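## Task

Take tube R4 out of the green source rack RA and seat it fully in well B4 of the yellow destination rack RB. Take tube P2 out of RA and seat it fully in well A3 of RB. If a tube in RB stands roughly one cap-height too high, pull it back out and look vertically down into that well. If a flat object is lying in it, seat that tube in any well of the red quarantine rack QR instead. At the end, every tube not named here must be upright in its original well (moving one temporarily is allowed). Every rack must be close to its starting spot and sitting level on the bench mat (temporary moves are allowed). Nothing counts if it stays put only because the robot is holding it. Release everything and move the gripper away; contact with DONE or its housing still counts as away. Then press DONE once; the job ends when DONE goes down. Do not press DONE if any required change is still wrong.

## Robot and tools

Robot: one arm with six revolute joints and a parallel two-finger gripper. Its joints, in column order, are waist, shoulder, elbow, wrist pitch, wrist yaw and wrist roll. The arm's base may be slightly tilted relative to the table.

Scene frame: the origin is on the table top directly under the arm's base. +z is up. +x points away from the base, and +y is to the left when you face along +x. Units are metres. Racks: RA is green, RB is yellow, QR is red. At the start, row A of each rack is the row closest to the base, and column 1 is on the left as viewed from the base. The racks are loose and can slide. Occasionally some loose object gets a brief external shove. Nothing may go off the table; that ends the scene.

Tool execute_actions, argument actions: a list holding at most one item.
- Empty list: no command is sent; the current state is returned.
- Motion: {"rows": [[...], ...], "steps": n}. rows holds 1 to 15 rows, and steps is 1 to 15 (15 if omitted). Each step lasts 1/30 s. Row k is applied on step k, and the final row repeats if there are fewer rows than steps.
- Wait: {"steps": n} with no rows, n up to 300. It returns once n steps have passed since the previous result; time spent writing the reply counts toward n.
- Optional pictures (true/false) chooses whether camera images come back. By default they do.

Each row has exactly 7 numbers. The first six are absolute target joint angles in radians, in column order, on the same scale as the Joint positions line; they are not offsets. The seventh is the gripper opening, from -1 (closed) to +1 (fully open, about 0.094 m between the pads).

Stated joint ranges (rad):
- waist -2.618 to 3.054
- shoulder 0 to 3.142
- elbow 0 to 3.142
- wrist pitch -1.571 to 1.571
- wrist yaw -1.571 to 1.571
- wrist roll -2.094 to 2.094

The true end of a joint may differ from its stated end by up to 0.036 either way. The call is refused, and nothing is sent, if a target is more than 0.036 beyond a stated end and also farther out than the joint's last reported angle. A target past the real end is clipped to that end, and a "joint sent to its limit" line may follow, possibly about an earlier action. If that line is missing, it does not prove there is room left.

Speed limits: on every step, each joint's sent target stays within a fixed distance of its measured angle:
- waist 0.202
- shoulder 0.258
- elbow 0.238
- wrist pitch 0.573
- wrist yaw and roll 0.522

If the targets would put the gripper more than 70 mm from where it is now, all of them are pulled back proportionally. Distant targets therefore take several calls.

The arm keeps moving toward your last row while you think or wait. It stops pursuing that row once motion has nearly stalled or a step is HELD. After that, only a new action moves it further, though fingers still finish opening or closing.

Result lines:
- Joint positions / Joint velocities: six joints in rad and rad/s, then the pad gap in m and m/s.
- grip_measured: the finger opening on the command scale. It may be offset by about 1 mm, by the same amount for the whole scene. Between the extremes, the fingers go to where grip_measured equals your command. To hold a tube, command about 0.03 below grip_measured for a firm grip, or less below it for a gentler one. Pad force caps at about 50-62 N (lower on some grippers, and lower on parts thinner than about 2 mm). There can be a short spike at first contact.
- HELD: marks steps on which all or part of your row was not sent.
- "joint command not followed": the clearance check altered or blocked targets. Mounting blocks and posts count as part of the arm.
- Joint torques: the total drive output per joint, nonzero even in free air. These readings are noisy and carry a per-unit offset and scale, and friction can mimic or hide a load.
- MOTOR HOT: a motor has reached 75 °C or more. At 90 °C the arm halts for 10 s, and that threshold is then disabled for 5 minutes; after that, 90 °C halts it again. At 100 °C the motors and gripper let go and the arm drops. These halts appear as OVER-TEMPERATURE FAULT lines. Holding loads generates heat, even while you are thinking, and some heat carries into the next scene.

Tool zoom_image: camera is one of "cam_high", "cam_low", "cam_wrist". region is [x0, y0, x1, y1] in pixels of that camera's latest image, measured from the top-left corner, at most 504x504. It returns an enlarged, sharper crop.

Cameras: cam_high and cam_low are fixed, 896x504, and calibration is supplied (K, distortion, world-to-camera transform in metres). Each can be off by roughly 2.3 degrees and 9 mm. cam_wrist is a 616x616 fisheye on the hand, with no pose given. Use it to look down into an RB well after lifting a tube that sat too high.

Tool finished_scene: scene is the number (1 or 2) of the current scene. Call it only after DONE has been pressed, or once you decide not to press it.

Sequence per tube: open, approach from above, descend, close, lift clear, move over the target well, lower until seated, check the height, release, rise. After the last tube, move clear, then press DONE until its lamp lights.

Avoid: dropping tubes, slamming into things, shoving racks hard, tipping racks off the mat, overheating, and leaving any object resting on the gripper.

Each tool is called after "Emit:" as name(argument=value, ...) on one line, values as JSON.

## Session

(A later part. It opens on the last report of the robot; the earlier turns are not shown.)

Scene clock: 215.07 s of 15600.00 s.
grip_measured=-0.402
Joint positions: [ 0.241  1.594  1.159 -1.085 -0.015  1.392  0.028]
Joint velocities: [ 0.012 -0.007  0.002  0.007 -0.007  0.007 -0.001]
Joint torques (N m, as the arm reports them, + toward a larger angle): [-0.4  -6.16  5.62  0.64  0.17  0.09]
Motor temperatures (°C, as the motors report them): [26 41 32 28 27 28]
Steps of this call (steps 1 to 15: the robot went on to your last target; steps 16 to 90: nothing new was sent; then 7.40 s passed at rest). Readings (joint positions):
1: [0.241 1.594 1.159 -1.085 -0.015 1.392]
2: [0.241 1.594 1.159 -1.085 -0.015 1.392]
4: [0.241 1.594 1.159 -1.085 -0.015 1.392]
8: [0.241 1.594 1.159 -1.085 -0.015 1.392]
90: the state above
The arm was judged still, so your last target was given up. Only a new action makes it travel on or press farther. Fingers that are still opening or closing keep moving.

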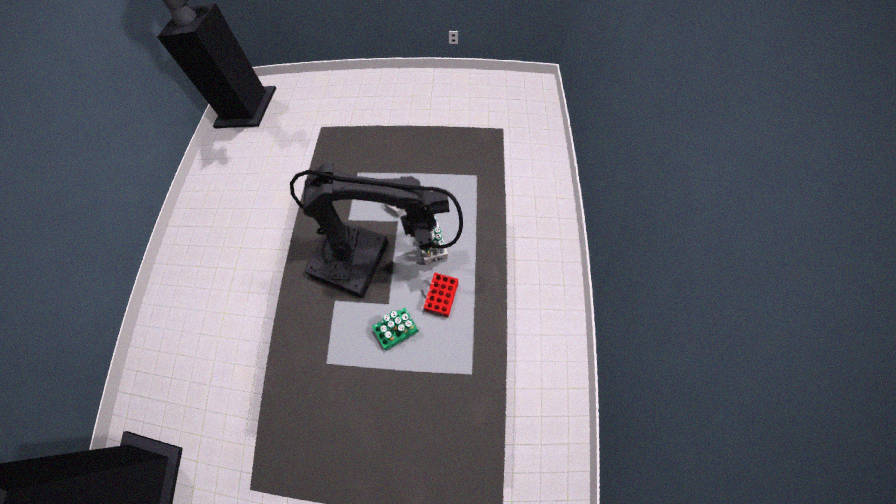

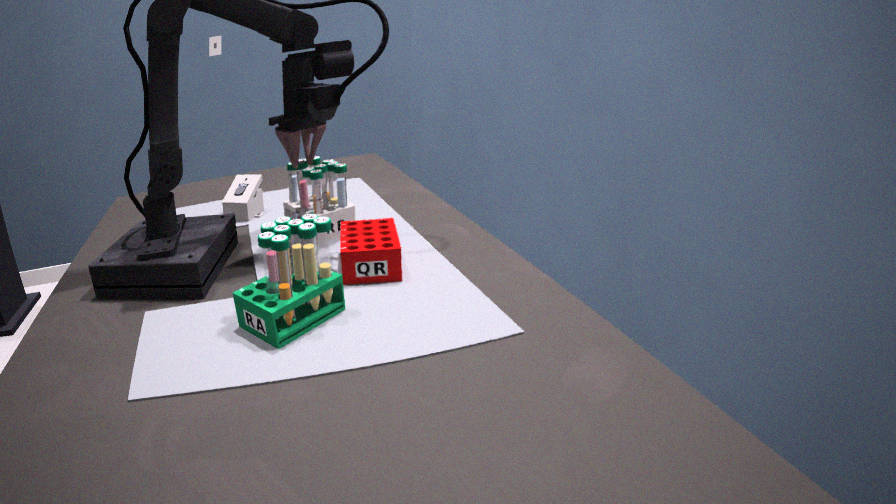

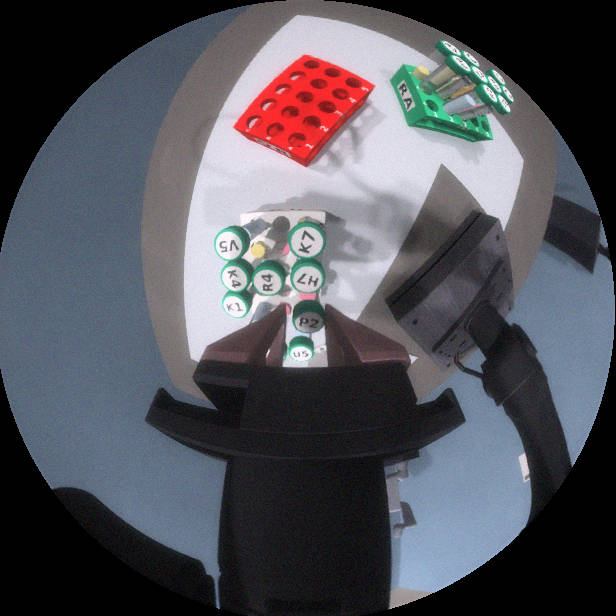

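Emit:
execute_actions(actions=[{"rows":[[0.238,1.59,1.18,-1.09,0,1.4,-0.38],[0.238,1.585,1.2,-1.12,0,1.4,-0.36],[0.238,1.58,1.23,-1.15,0,1.4,-0.36],[0.238,1.575,1.26,-1.18,0,1.4,-0.36],[0.238,1.57,1.29,-1.22,0,1.4,-0.36],[0.238,1.565,1.31,-1.25,0,1.4,-0.36]],"steps":15}])

Emit:
zoom_image(camera="cam_low", region=[260,130,360,230])

Scene clock: 217.83 s of 15600.00 s.
grip_measured=-0.362
Joint positions: [ 0.241  1.586  1.288 -1.216 -0.015  1.392  0.03 ]
Joint velocities: [-0.002 -0.012 -0.012 -0.168 -0.066 -0.007 -0.001]
Joint torques (N m, as the arm reports them, + toward a larger angle): [-0.44 -7.85  7.9   0.36  0.18  0.08]
Motor temperatures (°C, as the motors report them): [26 41 32 28 27 28]
Steps of this call (steps 1 to 68: nothing new was sent; steps 69 to 83: all 15 steps of this action). Readings (joint positions):
69: [0.241 1.594 1.159 -1.085 -0.015 1.392]
70: [0.241 1.594 1.160 -1.086 -0.015 1.392]
72: [0.241 1.594 1.180 -1.112 -0.015 1.392]
76: [0.241 1.591 1.270 -1.176 -0.015 1.392]
83: the state above

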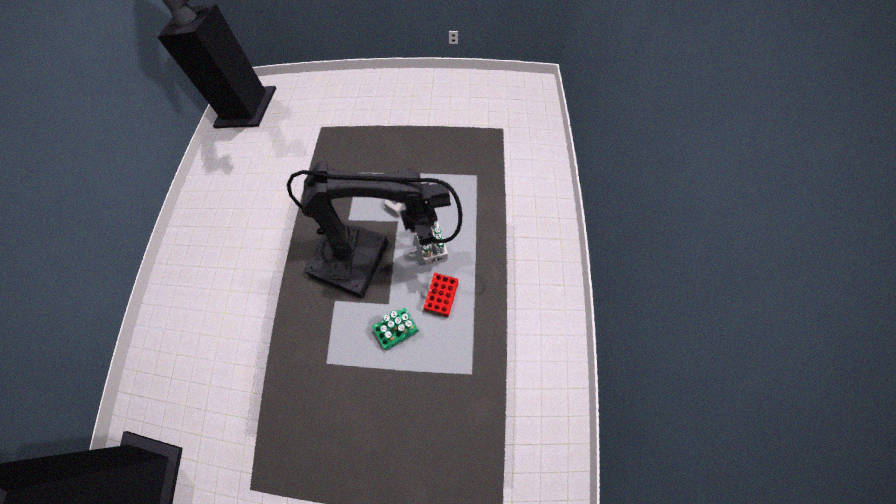

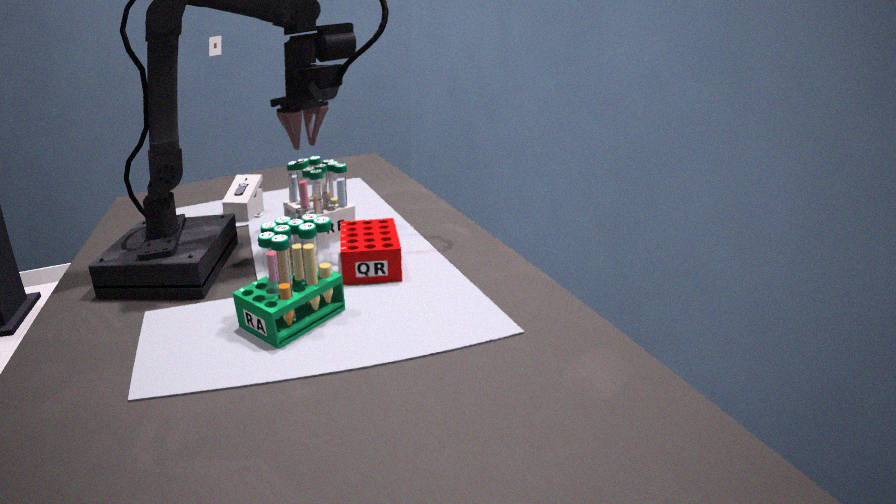

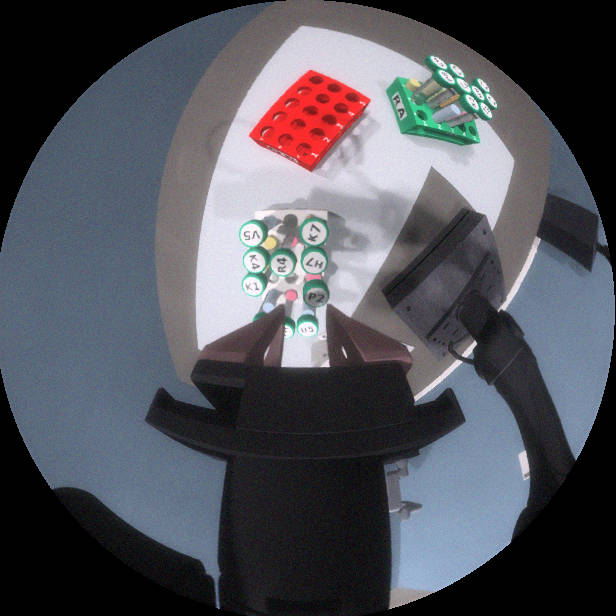

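Region (260, 130, 360, 230) of cam_low's 896x504 image, scaled by 5.040, with more detail than that image has.

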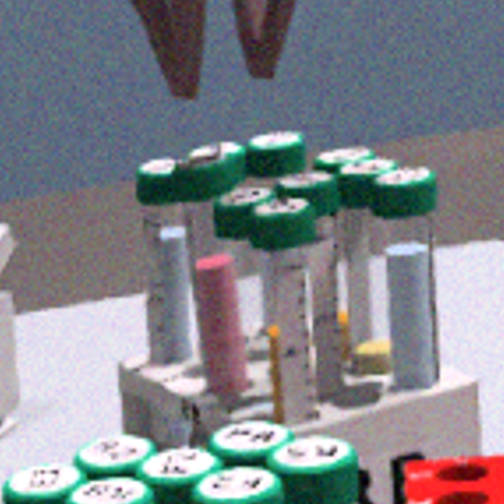

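Emit:
execute_actions(actions=[{"rows":[[0.238,1.57,1.27,-1.2,0,1.4,-0.36],[0.238,1.575,1.24,-1.16,0,1.4,-0.36],[0.238,1.578,1.21,-1.13,0,1.4,-0.36],[0.238,1.58,1.18,-1.1,0,1.4,-0.36],[0.238,1.582,1.16,-1.075,0,1.4,-0.36],[0.238,1.583,1.145,-1.06,0,1.4,-0.36]],"steps":15}], pictures=false)

Emit:
execute_actions(actions=[{"steps":8}])

Scene clock: 221.93 s of 15600.00 s.
grip_measured=-0.362
Joint positions: [ 0.241  1.59   1.139 -1.09  -0.015  1.392  0.03 ]
Joint velocities: [-0.012 -0.007 -0.012  0.081 -0.066 -0.007  0.   ]
Joint torques (N m, as the arm reports them, + toward a larger angle): [-0.43 -6.72  6.38  0.59  0.16  0.08]
Motor temperatures (°C, as the motors report them): [26 41 32 27 27 28]
Steps of this call (steps 1 to 30: the robot went on to your last target; steps 31 to 90: nothing new was sent; then 0.60 s passed at rest; steps 91 to 105: all 15 steps of this action). Readings (joint positions):
91: [0.241 1.586 1.286 -1.227 -0.015 1.392]
92: [0.241 1.586 1.278 -1.218 -0.015 1.392]
94: [0.241 1.586 1.241 -1.181 -0.015 1.392]
98: [0.241 1.587 1.150 -1.126 -0.015 1.392]
105: the state above

Scene clock: 222.20 s of 15600.00 s.
grip_measured=-0.362
Joint positions: [ 0.241  1.59   1.139 -1.081 -0.015  1.392  0.03 ]
Joint velocities: [-0.002 -0.022 -0.002  0.007  0.022 -0.007 -0.001]
Joint torques (N m, as the arm reports them, + toward a larger angle): [-0.41 -6.68  6.36  0.64  0.17  0.08]
Motor temperatures (°C, as the motors report them): [26 41 32 27 27 28]
Steps of this call (steps 1 to 8: the robot went on to your last target). Readings (joint positions):
1: [0.241 1.590 1.139 -1.087 -0.015 1.392]
2: [0.241 1.590 1.139 -1.085 -0.015 1.392]
4: [0.241 1.590 1.139 -1.083 -0.015 1.392]
8: the state above

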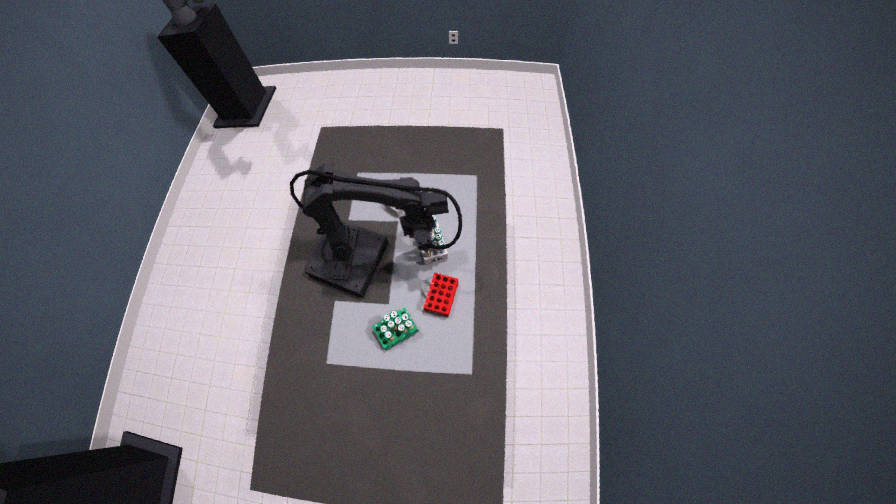

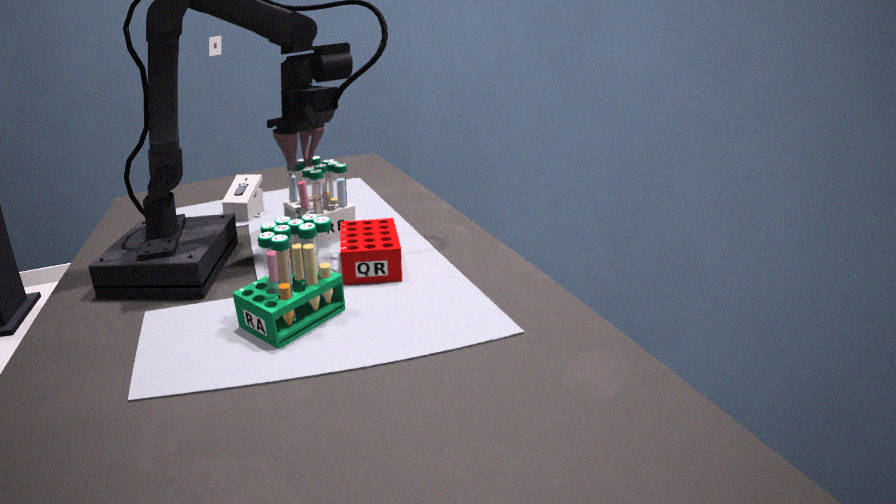

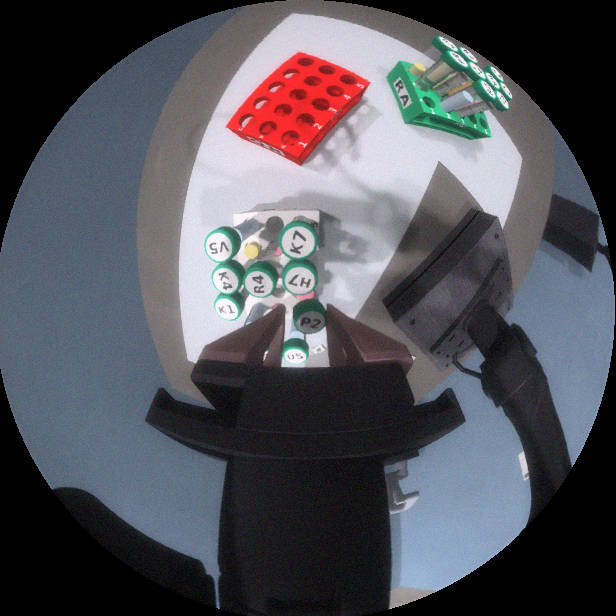

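Emit:
execute_actions(actions=[{"rows":[[0.238,1.585,1.145,-1.055,0,1.4,-0.38],[0.238,1.587,1.145,-1.05,0,1.4,-0.41],[0.238,1.588,1.145,-1.045,0,1.4,-0.44],[0.238,1.588,1.145,-1.045,0,1.4,-0.47],[0.238,1.588,1.145,-1.045,0,1.4,-0.5],[0.238,1.588,1.145,-1.045,0,1.4,-0.52],[0.238,1.588,1.145,-1.045,0,1.4,-0.54],[0.238,1.588,1.145,-1.045,0,1.4,-0.56],[0.238,1.588,1.145,-1.045,0,1.4,-0.58],[0.238,1.588,1.145,-1.045,0,1.4,-0.605]],"steps":15}])

Scene clock: 226.20 s of 15600.00 s.
grip_measured=-0.562
Joint positions: [ 0.241  1.59   1.139 -1.069 -0.015  1.392  0.021]
Joint velocities: [-0.007 -0.002 -0.022  0.007 -0.007 -0.007  0.   ]
Joint torques (N m, as the arm reports them, + toward a larger angle): [-0.39 -6.3   6.35  0.69  0.17  0.07]
Motor temperatures (°C, as the motors report them): [26 41 32 28 27 28]
Steps of this call (steps 1 to 30: the robot went on to your last target; steps 31 to 90: nothing new was sent; then 0.50 s passed at rest; steps 91 to 105: all 15 steps of this action). Readings (joint positions):
91: [0.241 1.590 1.139 -1.079 -0.015 1.392]
92: [0.241 1.590 1.139 -1.078 -0.015 1.392]
94: [0.241 1.590 1.139 -1.074 -0.015 1.392]
98: [0.241 1.590 1.139 -1.069 -0.015 1.392]
105: the state above

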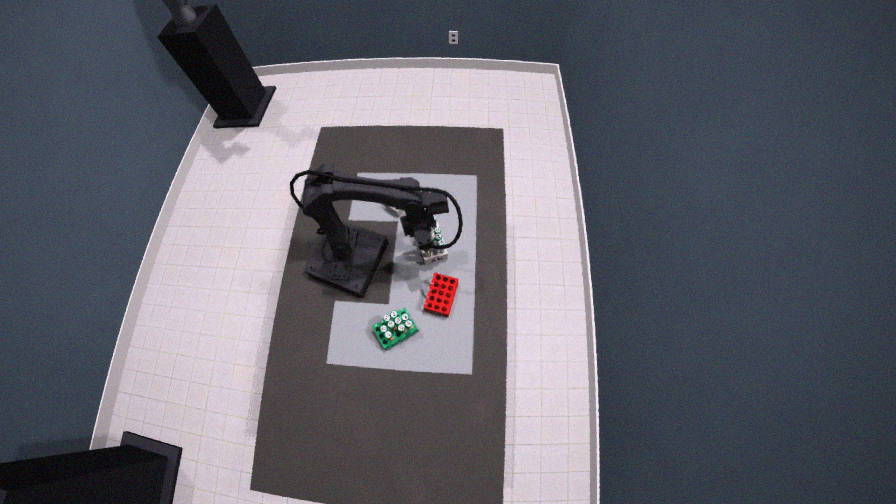

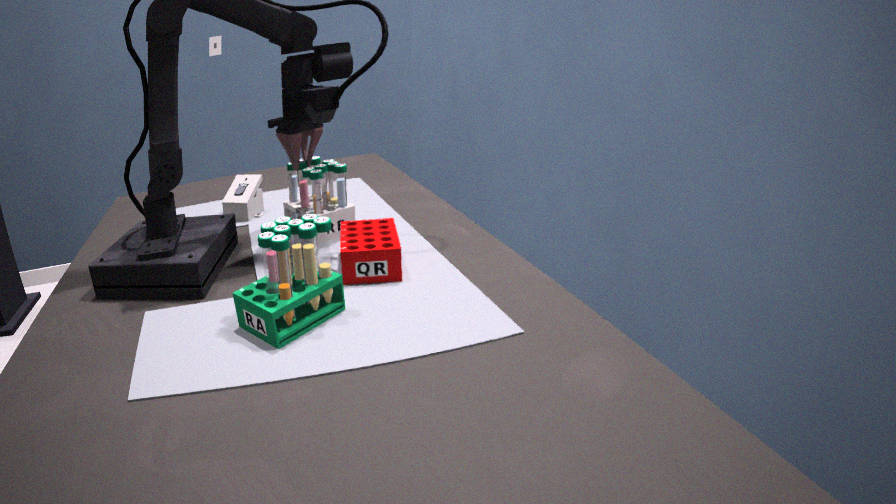

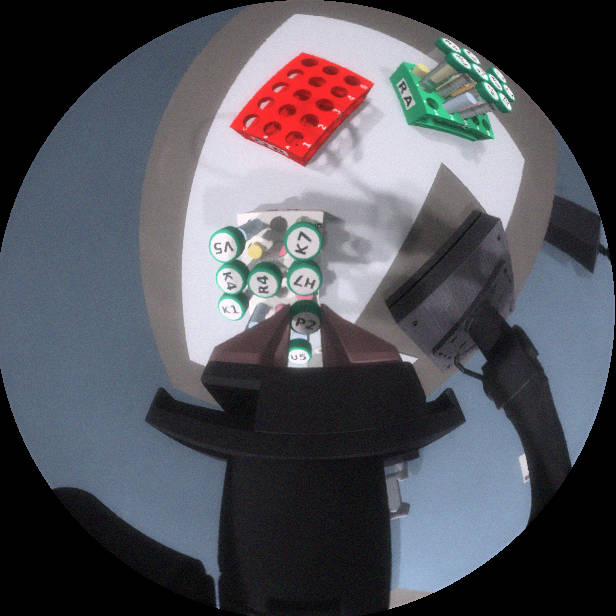

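Lifting it out.

Emit:
execute_actions(actions=[{"rows":[[0.238,1.585,1.16,-1.075,0,1.4,-0.605],[0.238,1.58,1.18,-1.1,0,1.4,-0.605],[0.238,1.578,1.2,-1.12,0,1.4,-0.605],[0.238,1.576,1.22,-1.14,0,1.4,-0.605],[0.238,1.574,1.24,-1.16,0,1.4,-0.605],[0.238,1.572,1.26,-1.18,0,1.4,-0.605],[0.238,1.57,1.28,-1.205,0,1.4,-0.605],[0.238,1.568,1.3,-1.225,0,1.4,-0.605],[0.238,1.566,1.32,-1.25,0,1.4,-0.605],[0.238,1.564,1.34,-1.27,0,1.4,-0.605],[0.238,1.562,1.36,-1.29,0,1.4,-0.605],[0.238,1.56,1.38,-1.315,0,1.4,-0.605],[0.238,1.56,1.4,-1.335,0,1.4,-0.605],[0.238,1.56,1.41,-1.345,0,1.4,-0.605]],"steps":15}], pictures=false)

Emit:
execute_actions(actions=[{"steps":10}])

Scene clock: 230.97 s of 15600.00 s.
grip_measured=-0.562
Joint positions: [ 0.241  1.589  1.369 -1.272 -0.014  1.392  0.021]
Joint velocities: [ 0.017 -0.037  0.369 -0.271  0.066 -0.051  0.001]
Joint torques (N m, as the arm reports them, + toward a larger angle): [-0.42 -8.42  7.57  0.24  0.14  0.07]
Motor temperatures (°C, as the motors report them): [26 41 33 28 27 28]
Steps of this call (steps 1 to 15: the robot went on to your last target; steps 16 to 90: nothing new was sent; then 1.27 s passed at rest; steps 91 to 105: all 15 steps of this action). Readings (joint positions):
91: [0.241 1.590 1.139 -1.069 -0.015 1.392]
92: [0.241 1.590 1.140 -1.070 -0.015 1.392]
94: [0.241 1.590 1.154 -1.088 -0.015 1.392]
98: [0.241 1.590 1.227 -1.162 -0.014 1.392]
105: the state above

Scene clock: 231.30 s of 15600.00 s.
grip_measured=-0.562
Joint positions: [ 0.241  1.584  1.384 -1.32  -0.014  1.392  0.021]
Joint velocities: [ 0.007  0.002 -0.012 -0.007  0.037 -0.007 -0.001]
Joint torques (N m, as the arm reports them, + toward a larger angle): [-0.41 -8.09  8.18  0.36  0.16  0.09]
Motor temperatures (°C, as the motors report them): [26 41 33 28 27 28]
Steps of this call (steps 1 to 10: the robot went on to your last target). Readings (joint positions):
1: [0.241 1.587 1.378 -1.278 -0.014 1.392]
2: [0.241 1.585 1.383 -1.284 -0.014 1.392]
4: [0.241 1.584 1.384 -1.297 -0.014 1.392]
8: [0.241 1.584 1.384 -1.316 -0.014 1.392]
10: the state above

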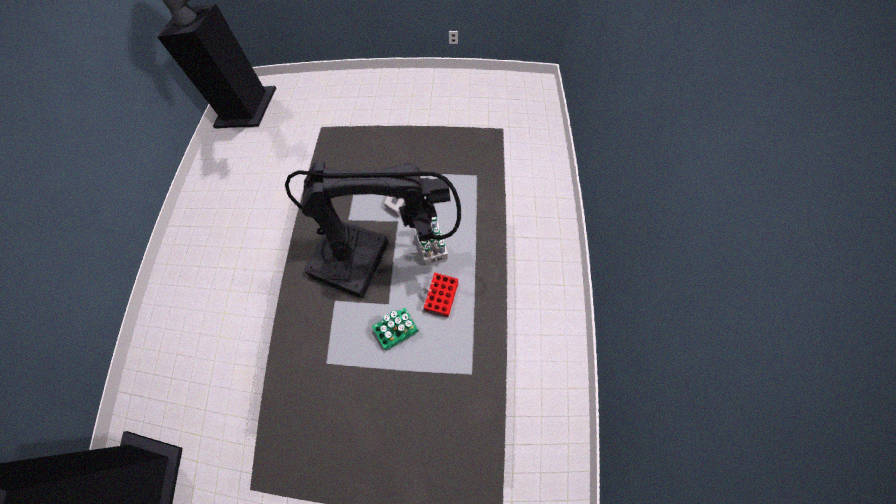

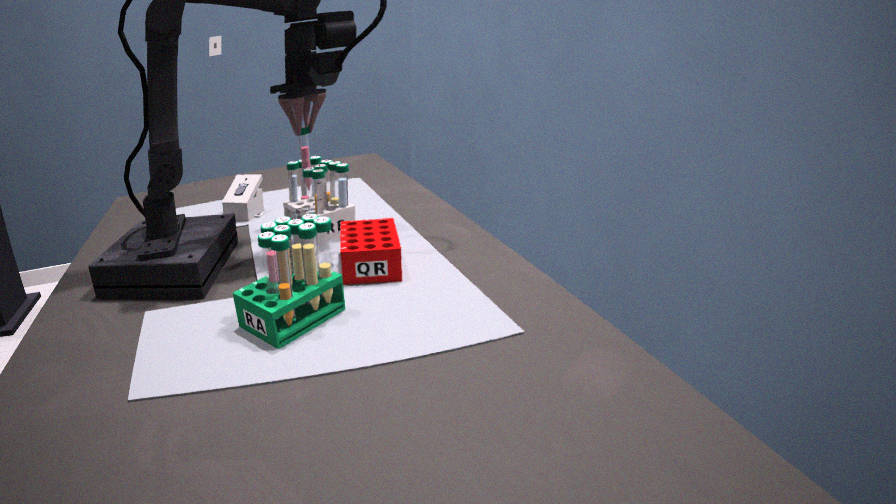

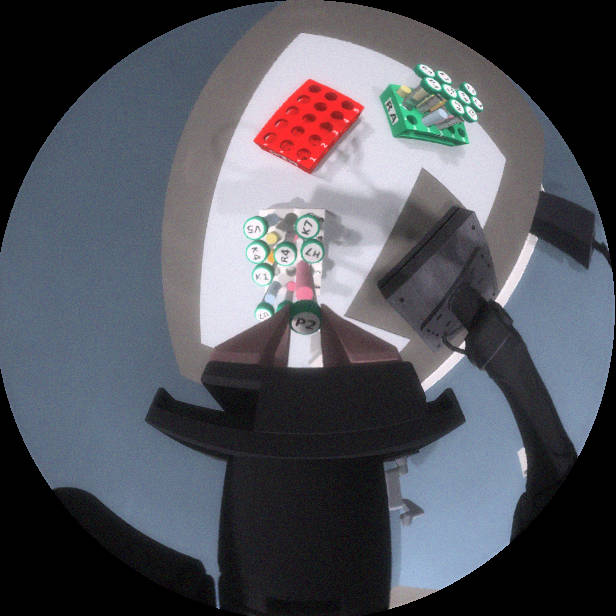

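Emit:
execute_actions(actions=[{"rows":[[0.24,1.54,1.385,-1.35,0,1.4,-0.605],[0.24,1.515,1.37,-1.36,0,1.4,-0.605],[0.24,1.49,1.35,-1.37,0,1.4,-0.605],[0.24,1.465,1.33,-1.38,0,1.4,-0.605],[0.24,1.44,1.305,-1.385,0,1.35,-0.605],[0.24,1.415,1.28,-1.39,0,1.25,-0.605],[0.24,1.39,1.255,-1.39,0,1.15,-0.605],[0.24,1.365,1.23,-1.39,0,1.05,-0.605],[0.24,1.34,1.205,-1.39,0,0.9,-0.605],[0.24,1.32,1.185,-1.39,0,0.75,-0.605],[0.24,1.305,1.17,-1.39,0,0.6,-0.605],[0.24,1.305,1.17,-1.39,0,0.45,-0.605],[0.24,1.305,1.17,-1.39,0,0.3,-0.605],[0.24,1.305,1.17,-1.39,0,0.15,-0.605],[0.24,1.305,1.17,-1.39,0,0,-0.605]],"steps":15}], pictures=false)

Emit:
execute_actions(actions=[{"steps":20}])

Emit:
zoom_image(camera="cam_wrist", region=[230,130,390,290])

Scene clock: 237.57 s of 15600.00 s.
grip_measured=-0.562
Joint positions: [ 0.241  1.325  1.174 -1.39  -0.014  0.636  0.021]
Joint velocities: [-0.007 -0.007 -0.027  0.007 -0.007 -2.791 -0.   ]
Joint torques (N m, as the arm reports them, + toward a larger angle): [-0.21 -5.4   5.88  0.47  0.15 -0.03]
Motor temperatures (°C, as the motors report them): [26 41 33 27 27 28]
Steps of this call (steps 1 to 30: the robot went on to your last target; steps 31 to 130: nothing new was sent; then 1.43 s passed at rest; steps 131 to 145: all 15 steps of this action). Readings (joint positions):
131: [0.241 1.583 1.384 -1.325 -0.014 1.392]
132: [0.241 1.578 1.381 -1.325 -0.014 1.392]
134: [0.241 1.549 1.359 -1.326 -0.014 1.392]
138: [0.241 1.438 1.274 -1.346 -0.014 1.279]
145: the state above

Scene clock: 238.23 s of 15600.00 s.
grip_measured=-0.562
Joint positions: [ 0.241  1.325  1.172 -1.39  -0.007  0.016  0.021]
Joint velocities: [ 0.007 -0.007 -0.002 -0.037 -0.051 -0.066  0.   ]
Joint torques (N m, as the arm reports them, + toward a larger angle): [-0.18 -5.33  5.82  0.46  0.1  -0.09]
Motor temperatures (°C, as the motors report them): [26 41 33 27 27 28]
Steps of this call (steps 1 to 20: the robot went on to your last target). Readings (joint positions):
1: [0.241 1.325 1.172 -1.390 -0.014 0.536]
2: [0.241 1.325 1.172 -1.390 -0.013 0.438]
4: [0.241 1.325 1.172 -1.390 -0.013 0.282]
8: [0.241 1.325 1.172 -1.390 -0.011 0.120]
20: the state above

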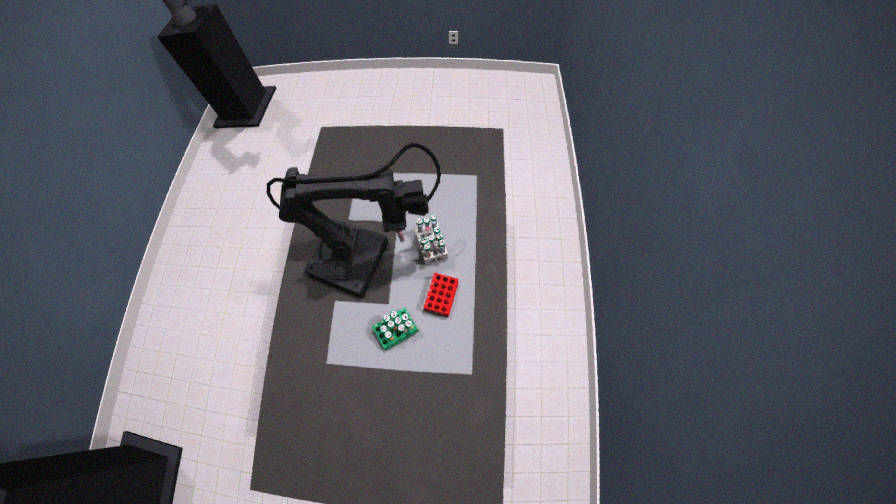

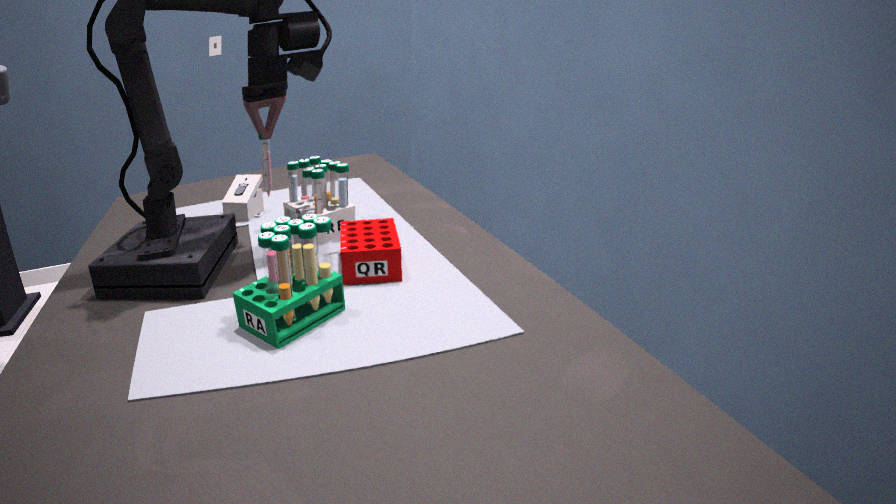

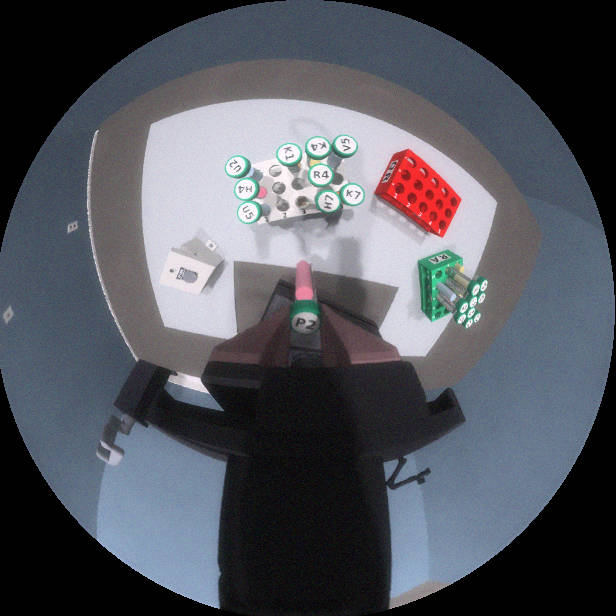

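Region (230, 130, 390, 290) of cam_wrist's 616x616 image, scaled by 3.150, with more detail than that image has.

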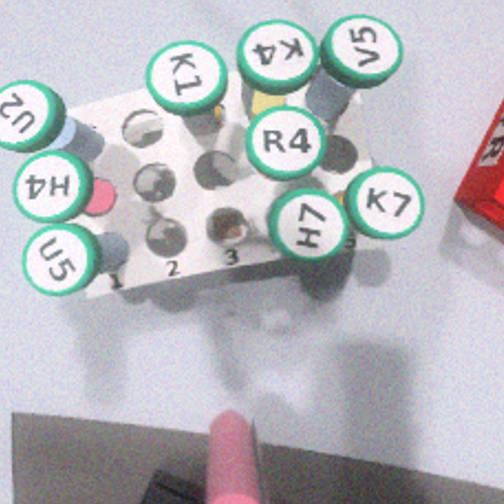

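Emit:
zoom_image(camera="cam_wrist", region=[272,180,322,220])

Region (272, 180, 322, 220) of cam_wrist's 616x616 image, scaled by 10.080, with more detail than that image has; it fills the top 403 rows of this view, and the rest is white.

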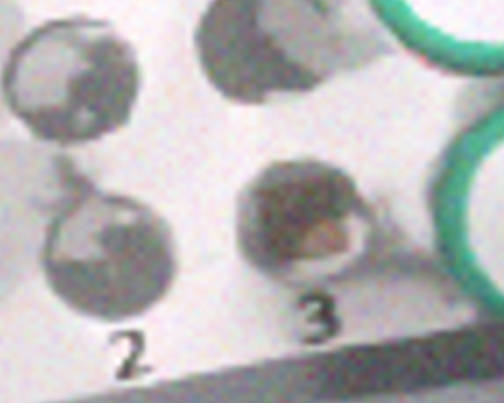

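Emit:
execute_actions(actions=[{"rows":[[0.21,1.305,1.17,-1.39,0,0,-0.605],[0.17,1.305,1.17,-1.39,0,0,-0.605],[0.13,1.305,1.17,-1.39,0,0,-0.605],[0.09,1.305,1.17,-1.39,0,0,-0.605],[0.05,1.305,1.17,-1.39,0,0,-0.605],[0.01,1.31,1.18,-1.39,0,0,-0.605],[-0.03,1.32,1.2,-1.39,0,0,-0.605],[-0.07,1.34,1.22,-1.39,0,0,-0.605],[-0.11,1.36,1.24,-1.39,0,0,-0.605],[-0.15,1.38,1.26,-1.39,0,0,-0.605],[-0.19,1.4,1.285,-1.39,0,0,-0.605],[-0.23,1.425,1.31,-1.39,0,0,-0.605],[-0.26,1.45,1.335,-1.39,0,0,-0.605],[-0.285,1.475,1.36,-1.39,0,0,-0.605],[-0.3,1.5,1.385,-1.39,0,0,-0.605]],"steps":15}], pictures=false)

Emit:
execute_actions(actions=[{"rows":[[-0.3,1.525,1.41,-1.385,0,0,-0.605],[-0.3,1.55,1.435,-1.38,0,0,-0.605],[-0.3,1.575,1.46,-1.375,0,0,-0.605],[-0.3,1.6,1.48,-1.37,0,0,-0.605],[-0.3,1.625,1.5,-1.36,0,0,-0.605],[-0.3,1.65,1.52,-1.35,0,0,-0.605],[-0.3,1.675,1.54,-1.34,0,0,-0.605],[-0.3,1.705,1.56,-1.335,0,0,-0.605]],"steps":15}])

Emit:
zoom_image(camera="cam_wrist", region=[230,170,390,330])

Scene clock: 247.33 s of 15600.00 s.
grip_measured=-0.562
Joint positions: [-0.259  1.454  1.314 -1.398 -0.003  0.006  0.021]
Joint velocities: [-0.759  0.716  0.725  0.037  0.022 -0.066 -0.   ]
Joint torques (N m, as the arm reports them, + toward a larger angle): [ 0.48 -4.71  8.1   0.53 -0.03 -0.06]
Motor temperatures (°C, as the motors report them): [26 41 33 27 27 28]
Steps of this call (steps 1 to 30: the robot went on to your last target; steps 31 to 90: nothing new was sent; then 5.60 s passed at rest; steps 91 to 105: all 15 steps of this action). Readings (joint positions):
91: [0.238 1.325 1.172 -1.390 -0.008 0.008]
92: [0.226 1.325 1.172 -1.390 -0.009 0.007]
94: [0.167 1.325 1.172 -1.390 -0.012 0.007]
98: [0.002 1.327 1.174 -1.391 -0.008 0.007]
105: the state above

Scene clock: 247.83 s of 15600.00 s.
grip_measured=-0.562
Joint positions: [-0.3    1.721  1.524 -1.353  0.003  0.006  0.021]
Joint velocities: [ 0.007  0.002  0.002  0.022  0.095 -0.022 -0.   ]
Joint torques (N m, as the arm reports them, + toward a larger angle): [-0.16 -8.53  8.94  0.62  0.   -0.07]
Motor temperatures (°C, as the motors report them): [26 41 33 27 27 28]
Steps of this call (steps 1 to 15: all 15 steps of this action). Readings (joint positions):
1: [-0.280 1.480 1.339 -1.397 -0.000 0.006]
2: [-0.293 1.506 1.364 -1.397 0.002 0.006]
4: [-0.300 1.557 1.412 -1.395 0.003 0.006]
8: [-0.300 1.657 1.496 -1.383 0.003 0.006]
15: the state above

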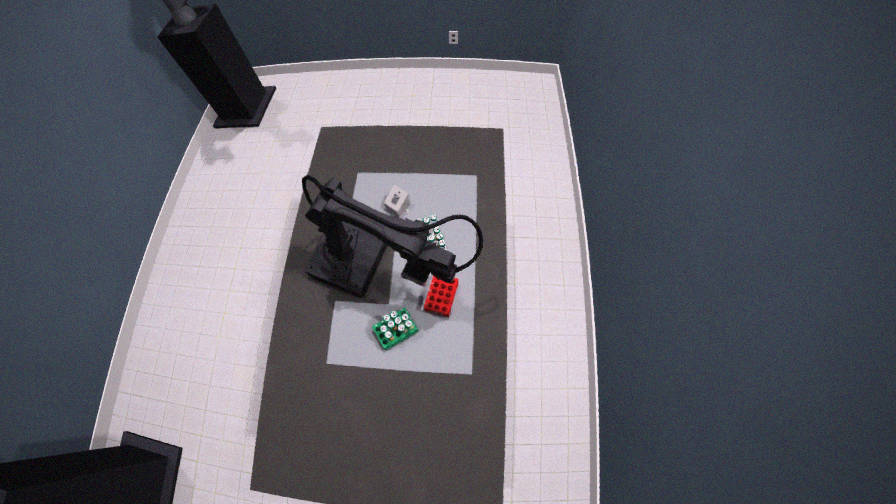

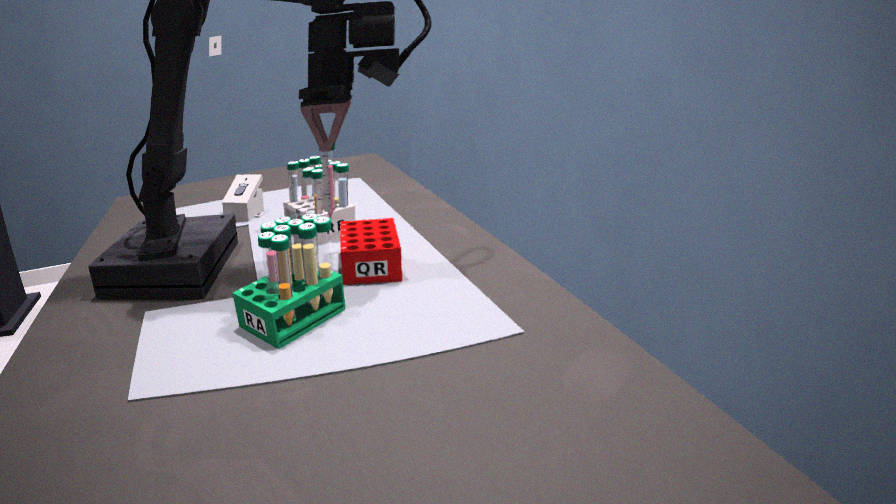

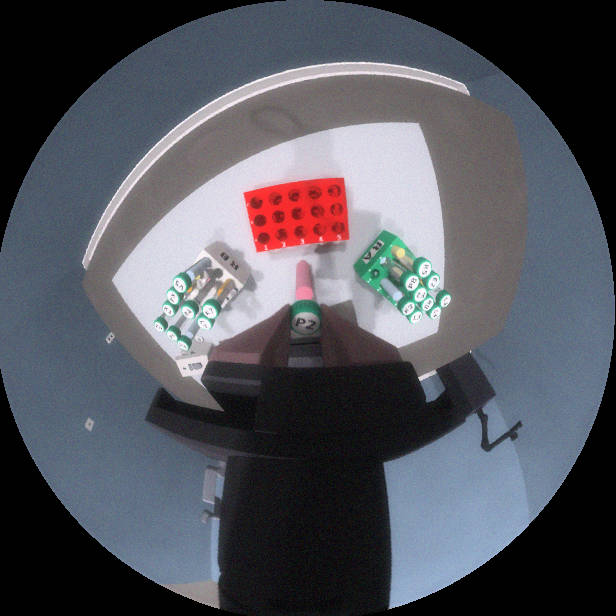

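Region (230, 170, 390, 330) of cam_wrist's 616x616 image, scaled by 3.150, with more detail than that image has.

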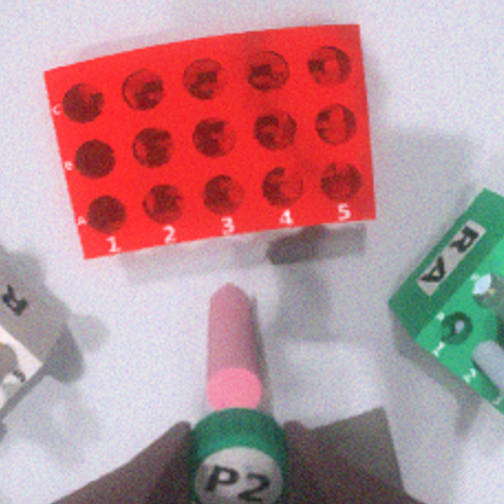

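Emit:
execute_actions(actions=[{"rows":[[-0.295,1.72,1.58,-1.335,0,0,-0.605],[-0.29,1.74,1.6,-1.33,0,0,-0.605],[-0.29,1.76,1.62,-1.33,0,0,-0.605],[-0.29,1.78,1.635,-1.33,0,0,-0.605],[-0.29,1.8,1.65,-1.33,0,0,-0.605],[-0.29,1.812,1.66,-1.33,0,0,-0.605]],"steps":15}])

Emit:
zoom_image(camera="cam_wrist", region=[250,200,360,310])

Emit:
zoom_image(camera="cam_low", region=[300,140,420,260])

Scene clock: 253.53 s of 15600.00 s.
grip_measured=-0.562
Joint positions: [-0.3    1.824  1.628 -1.342  0.003  0.006  0.021]
Joint velocities: [ 0.017 -0.002 -0.002  0.007 -0.051 -0.037  0.   ]
Joint torques (N m, as the arm reports them, + toward a larger angle): [ 0.82 -9.23  8.57  0.59  0.   -0.07]
Motor temperatures (°C, as the motors report them): [26 41 33 27 27 28]
Steps of this call (steps 1 to 15: the robot went on to your last target; steps 16 to 90: nothing new was sent; then 2.20 s passed at rest; steps 91 to 105: all 15 steps of this action). Readings (joint positions):
91: [-0.300 1.721 1.527 -1.354 0.003 0.006]
92: [-0.300 1.726 1.536 -1.355 0.003 0.006]
94: [-0.300 1.747 1.573 -1.355 0.003 0.006]
98: [-0.300 1.803 1.628 -1.344 0.003 0.006]
105: the state above

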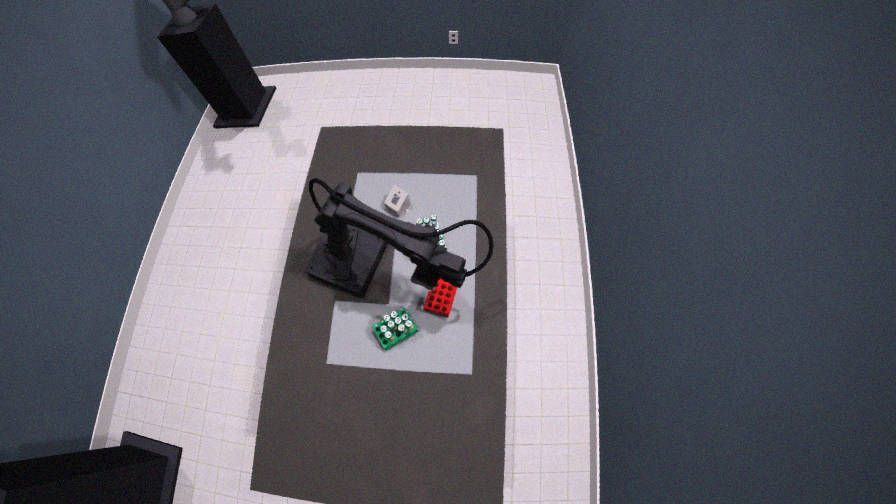

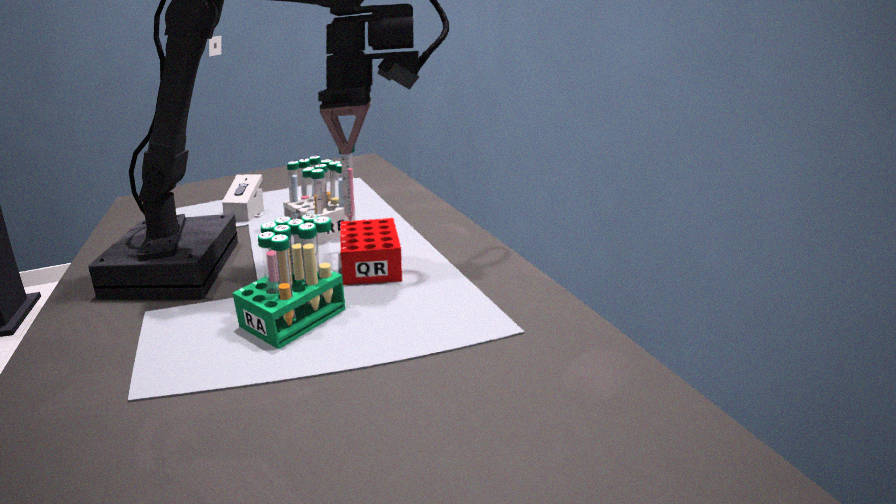

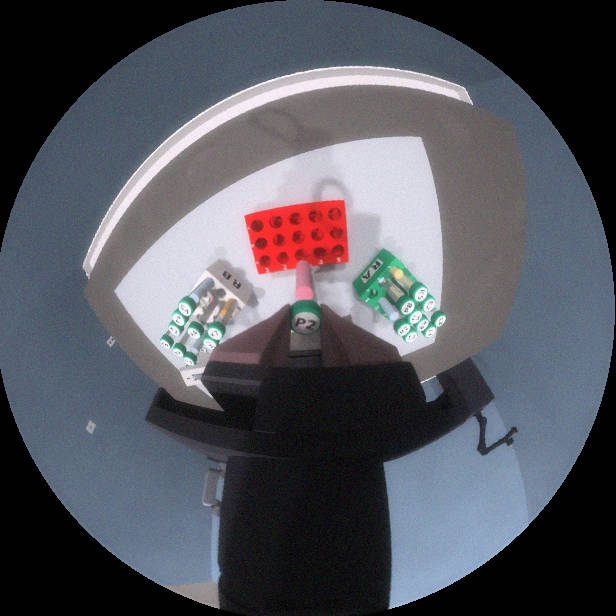

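Region (250, 200, 360, 310) of cam_wrist's 616x616 image, scaled by 4.582, with more detail than that image has.

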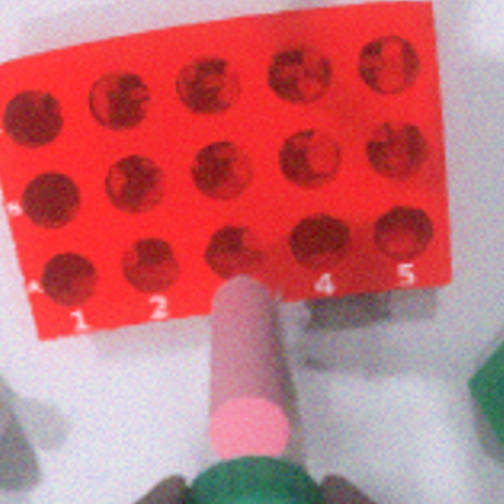

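Region (300, 140, 420, 260) of cam_low's 896x504 image, scaled by 4.200, with more detail than that image has.

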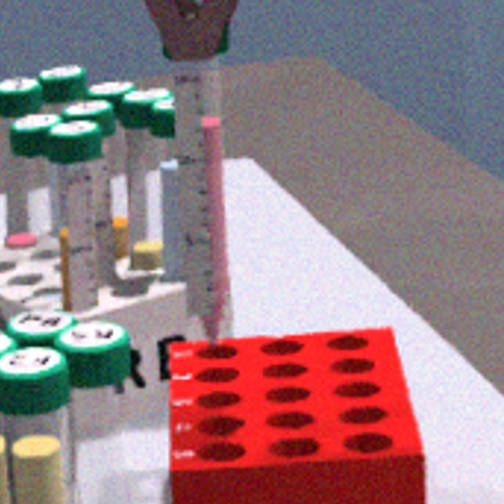

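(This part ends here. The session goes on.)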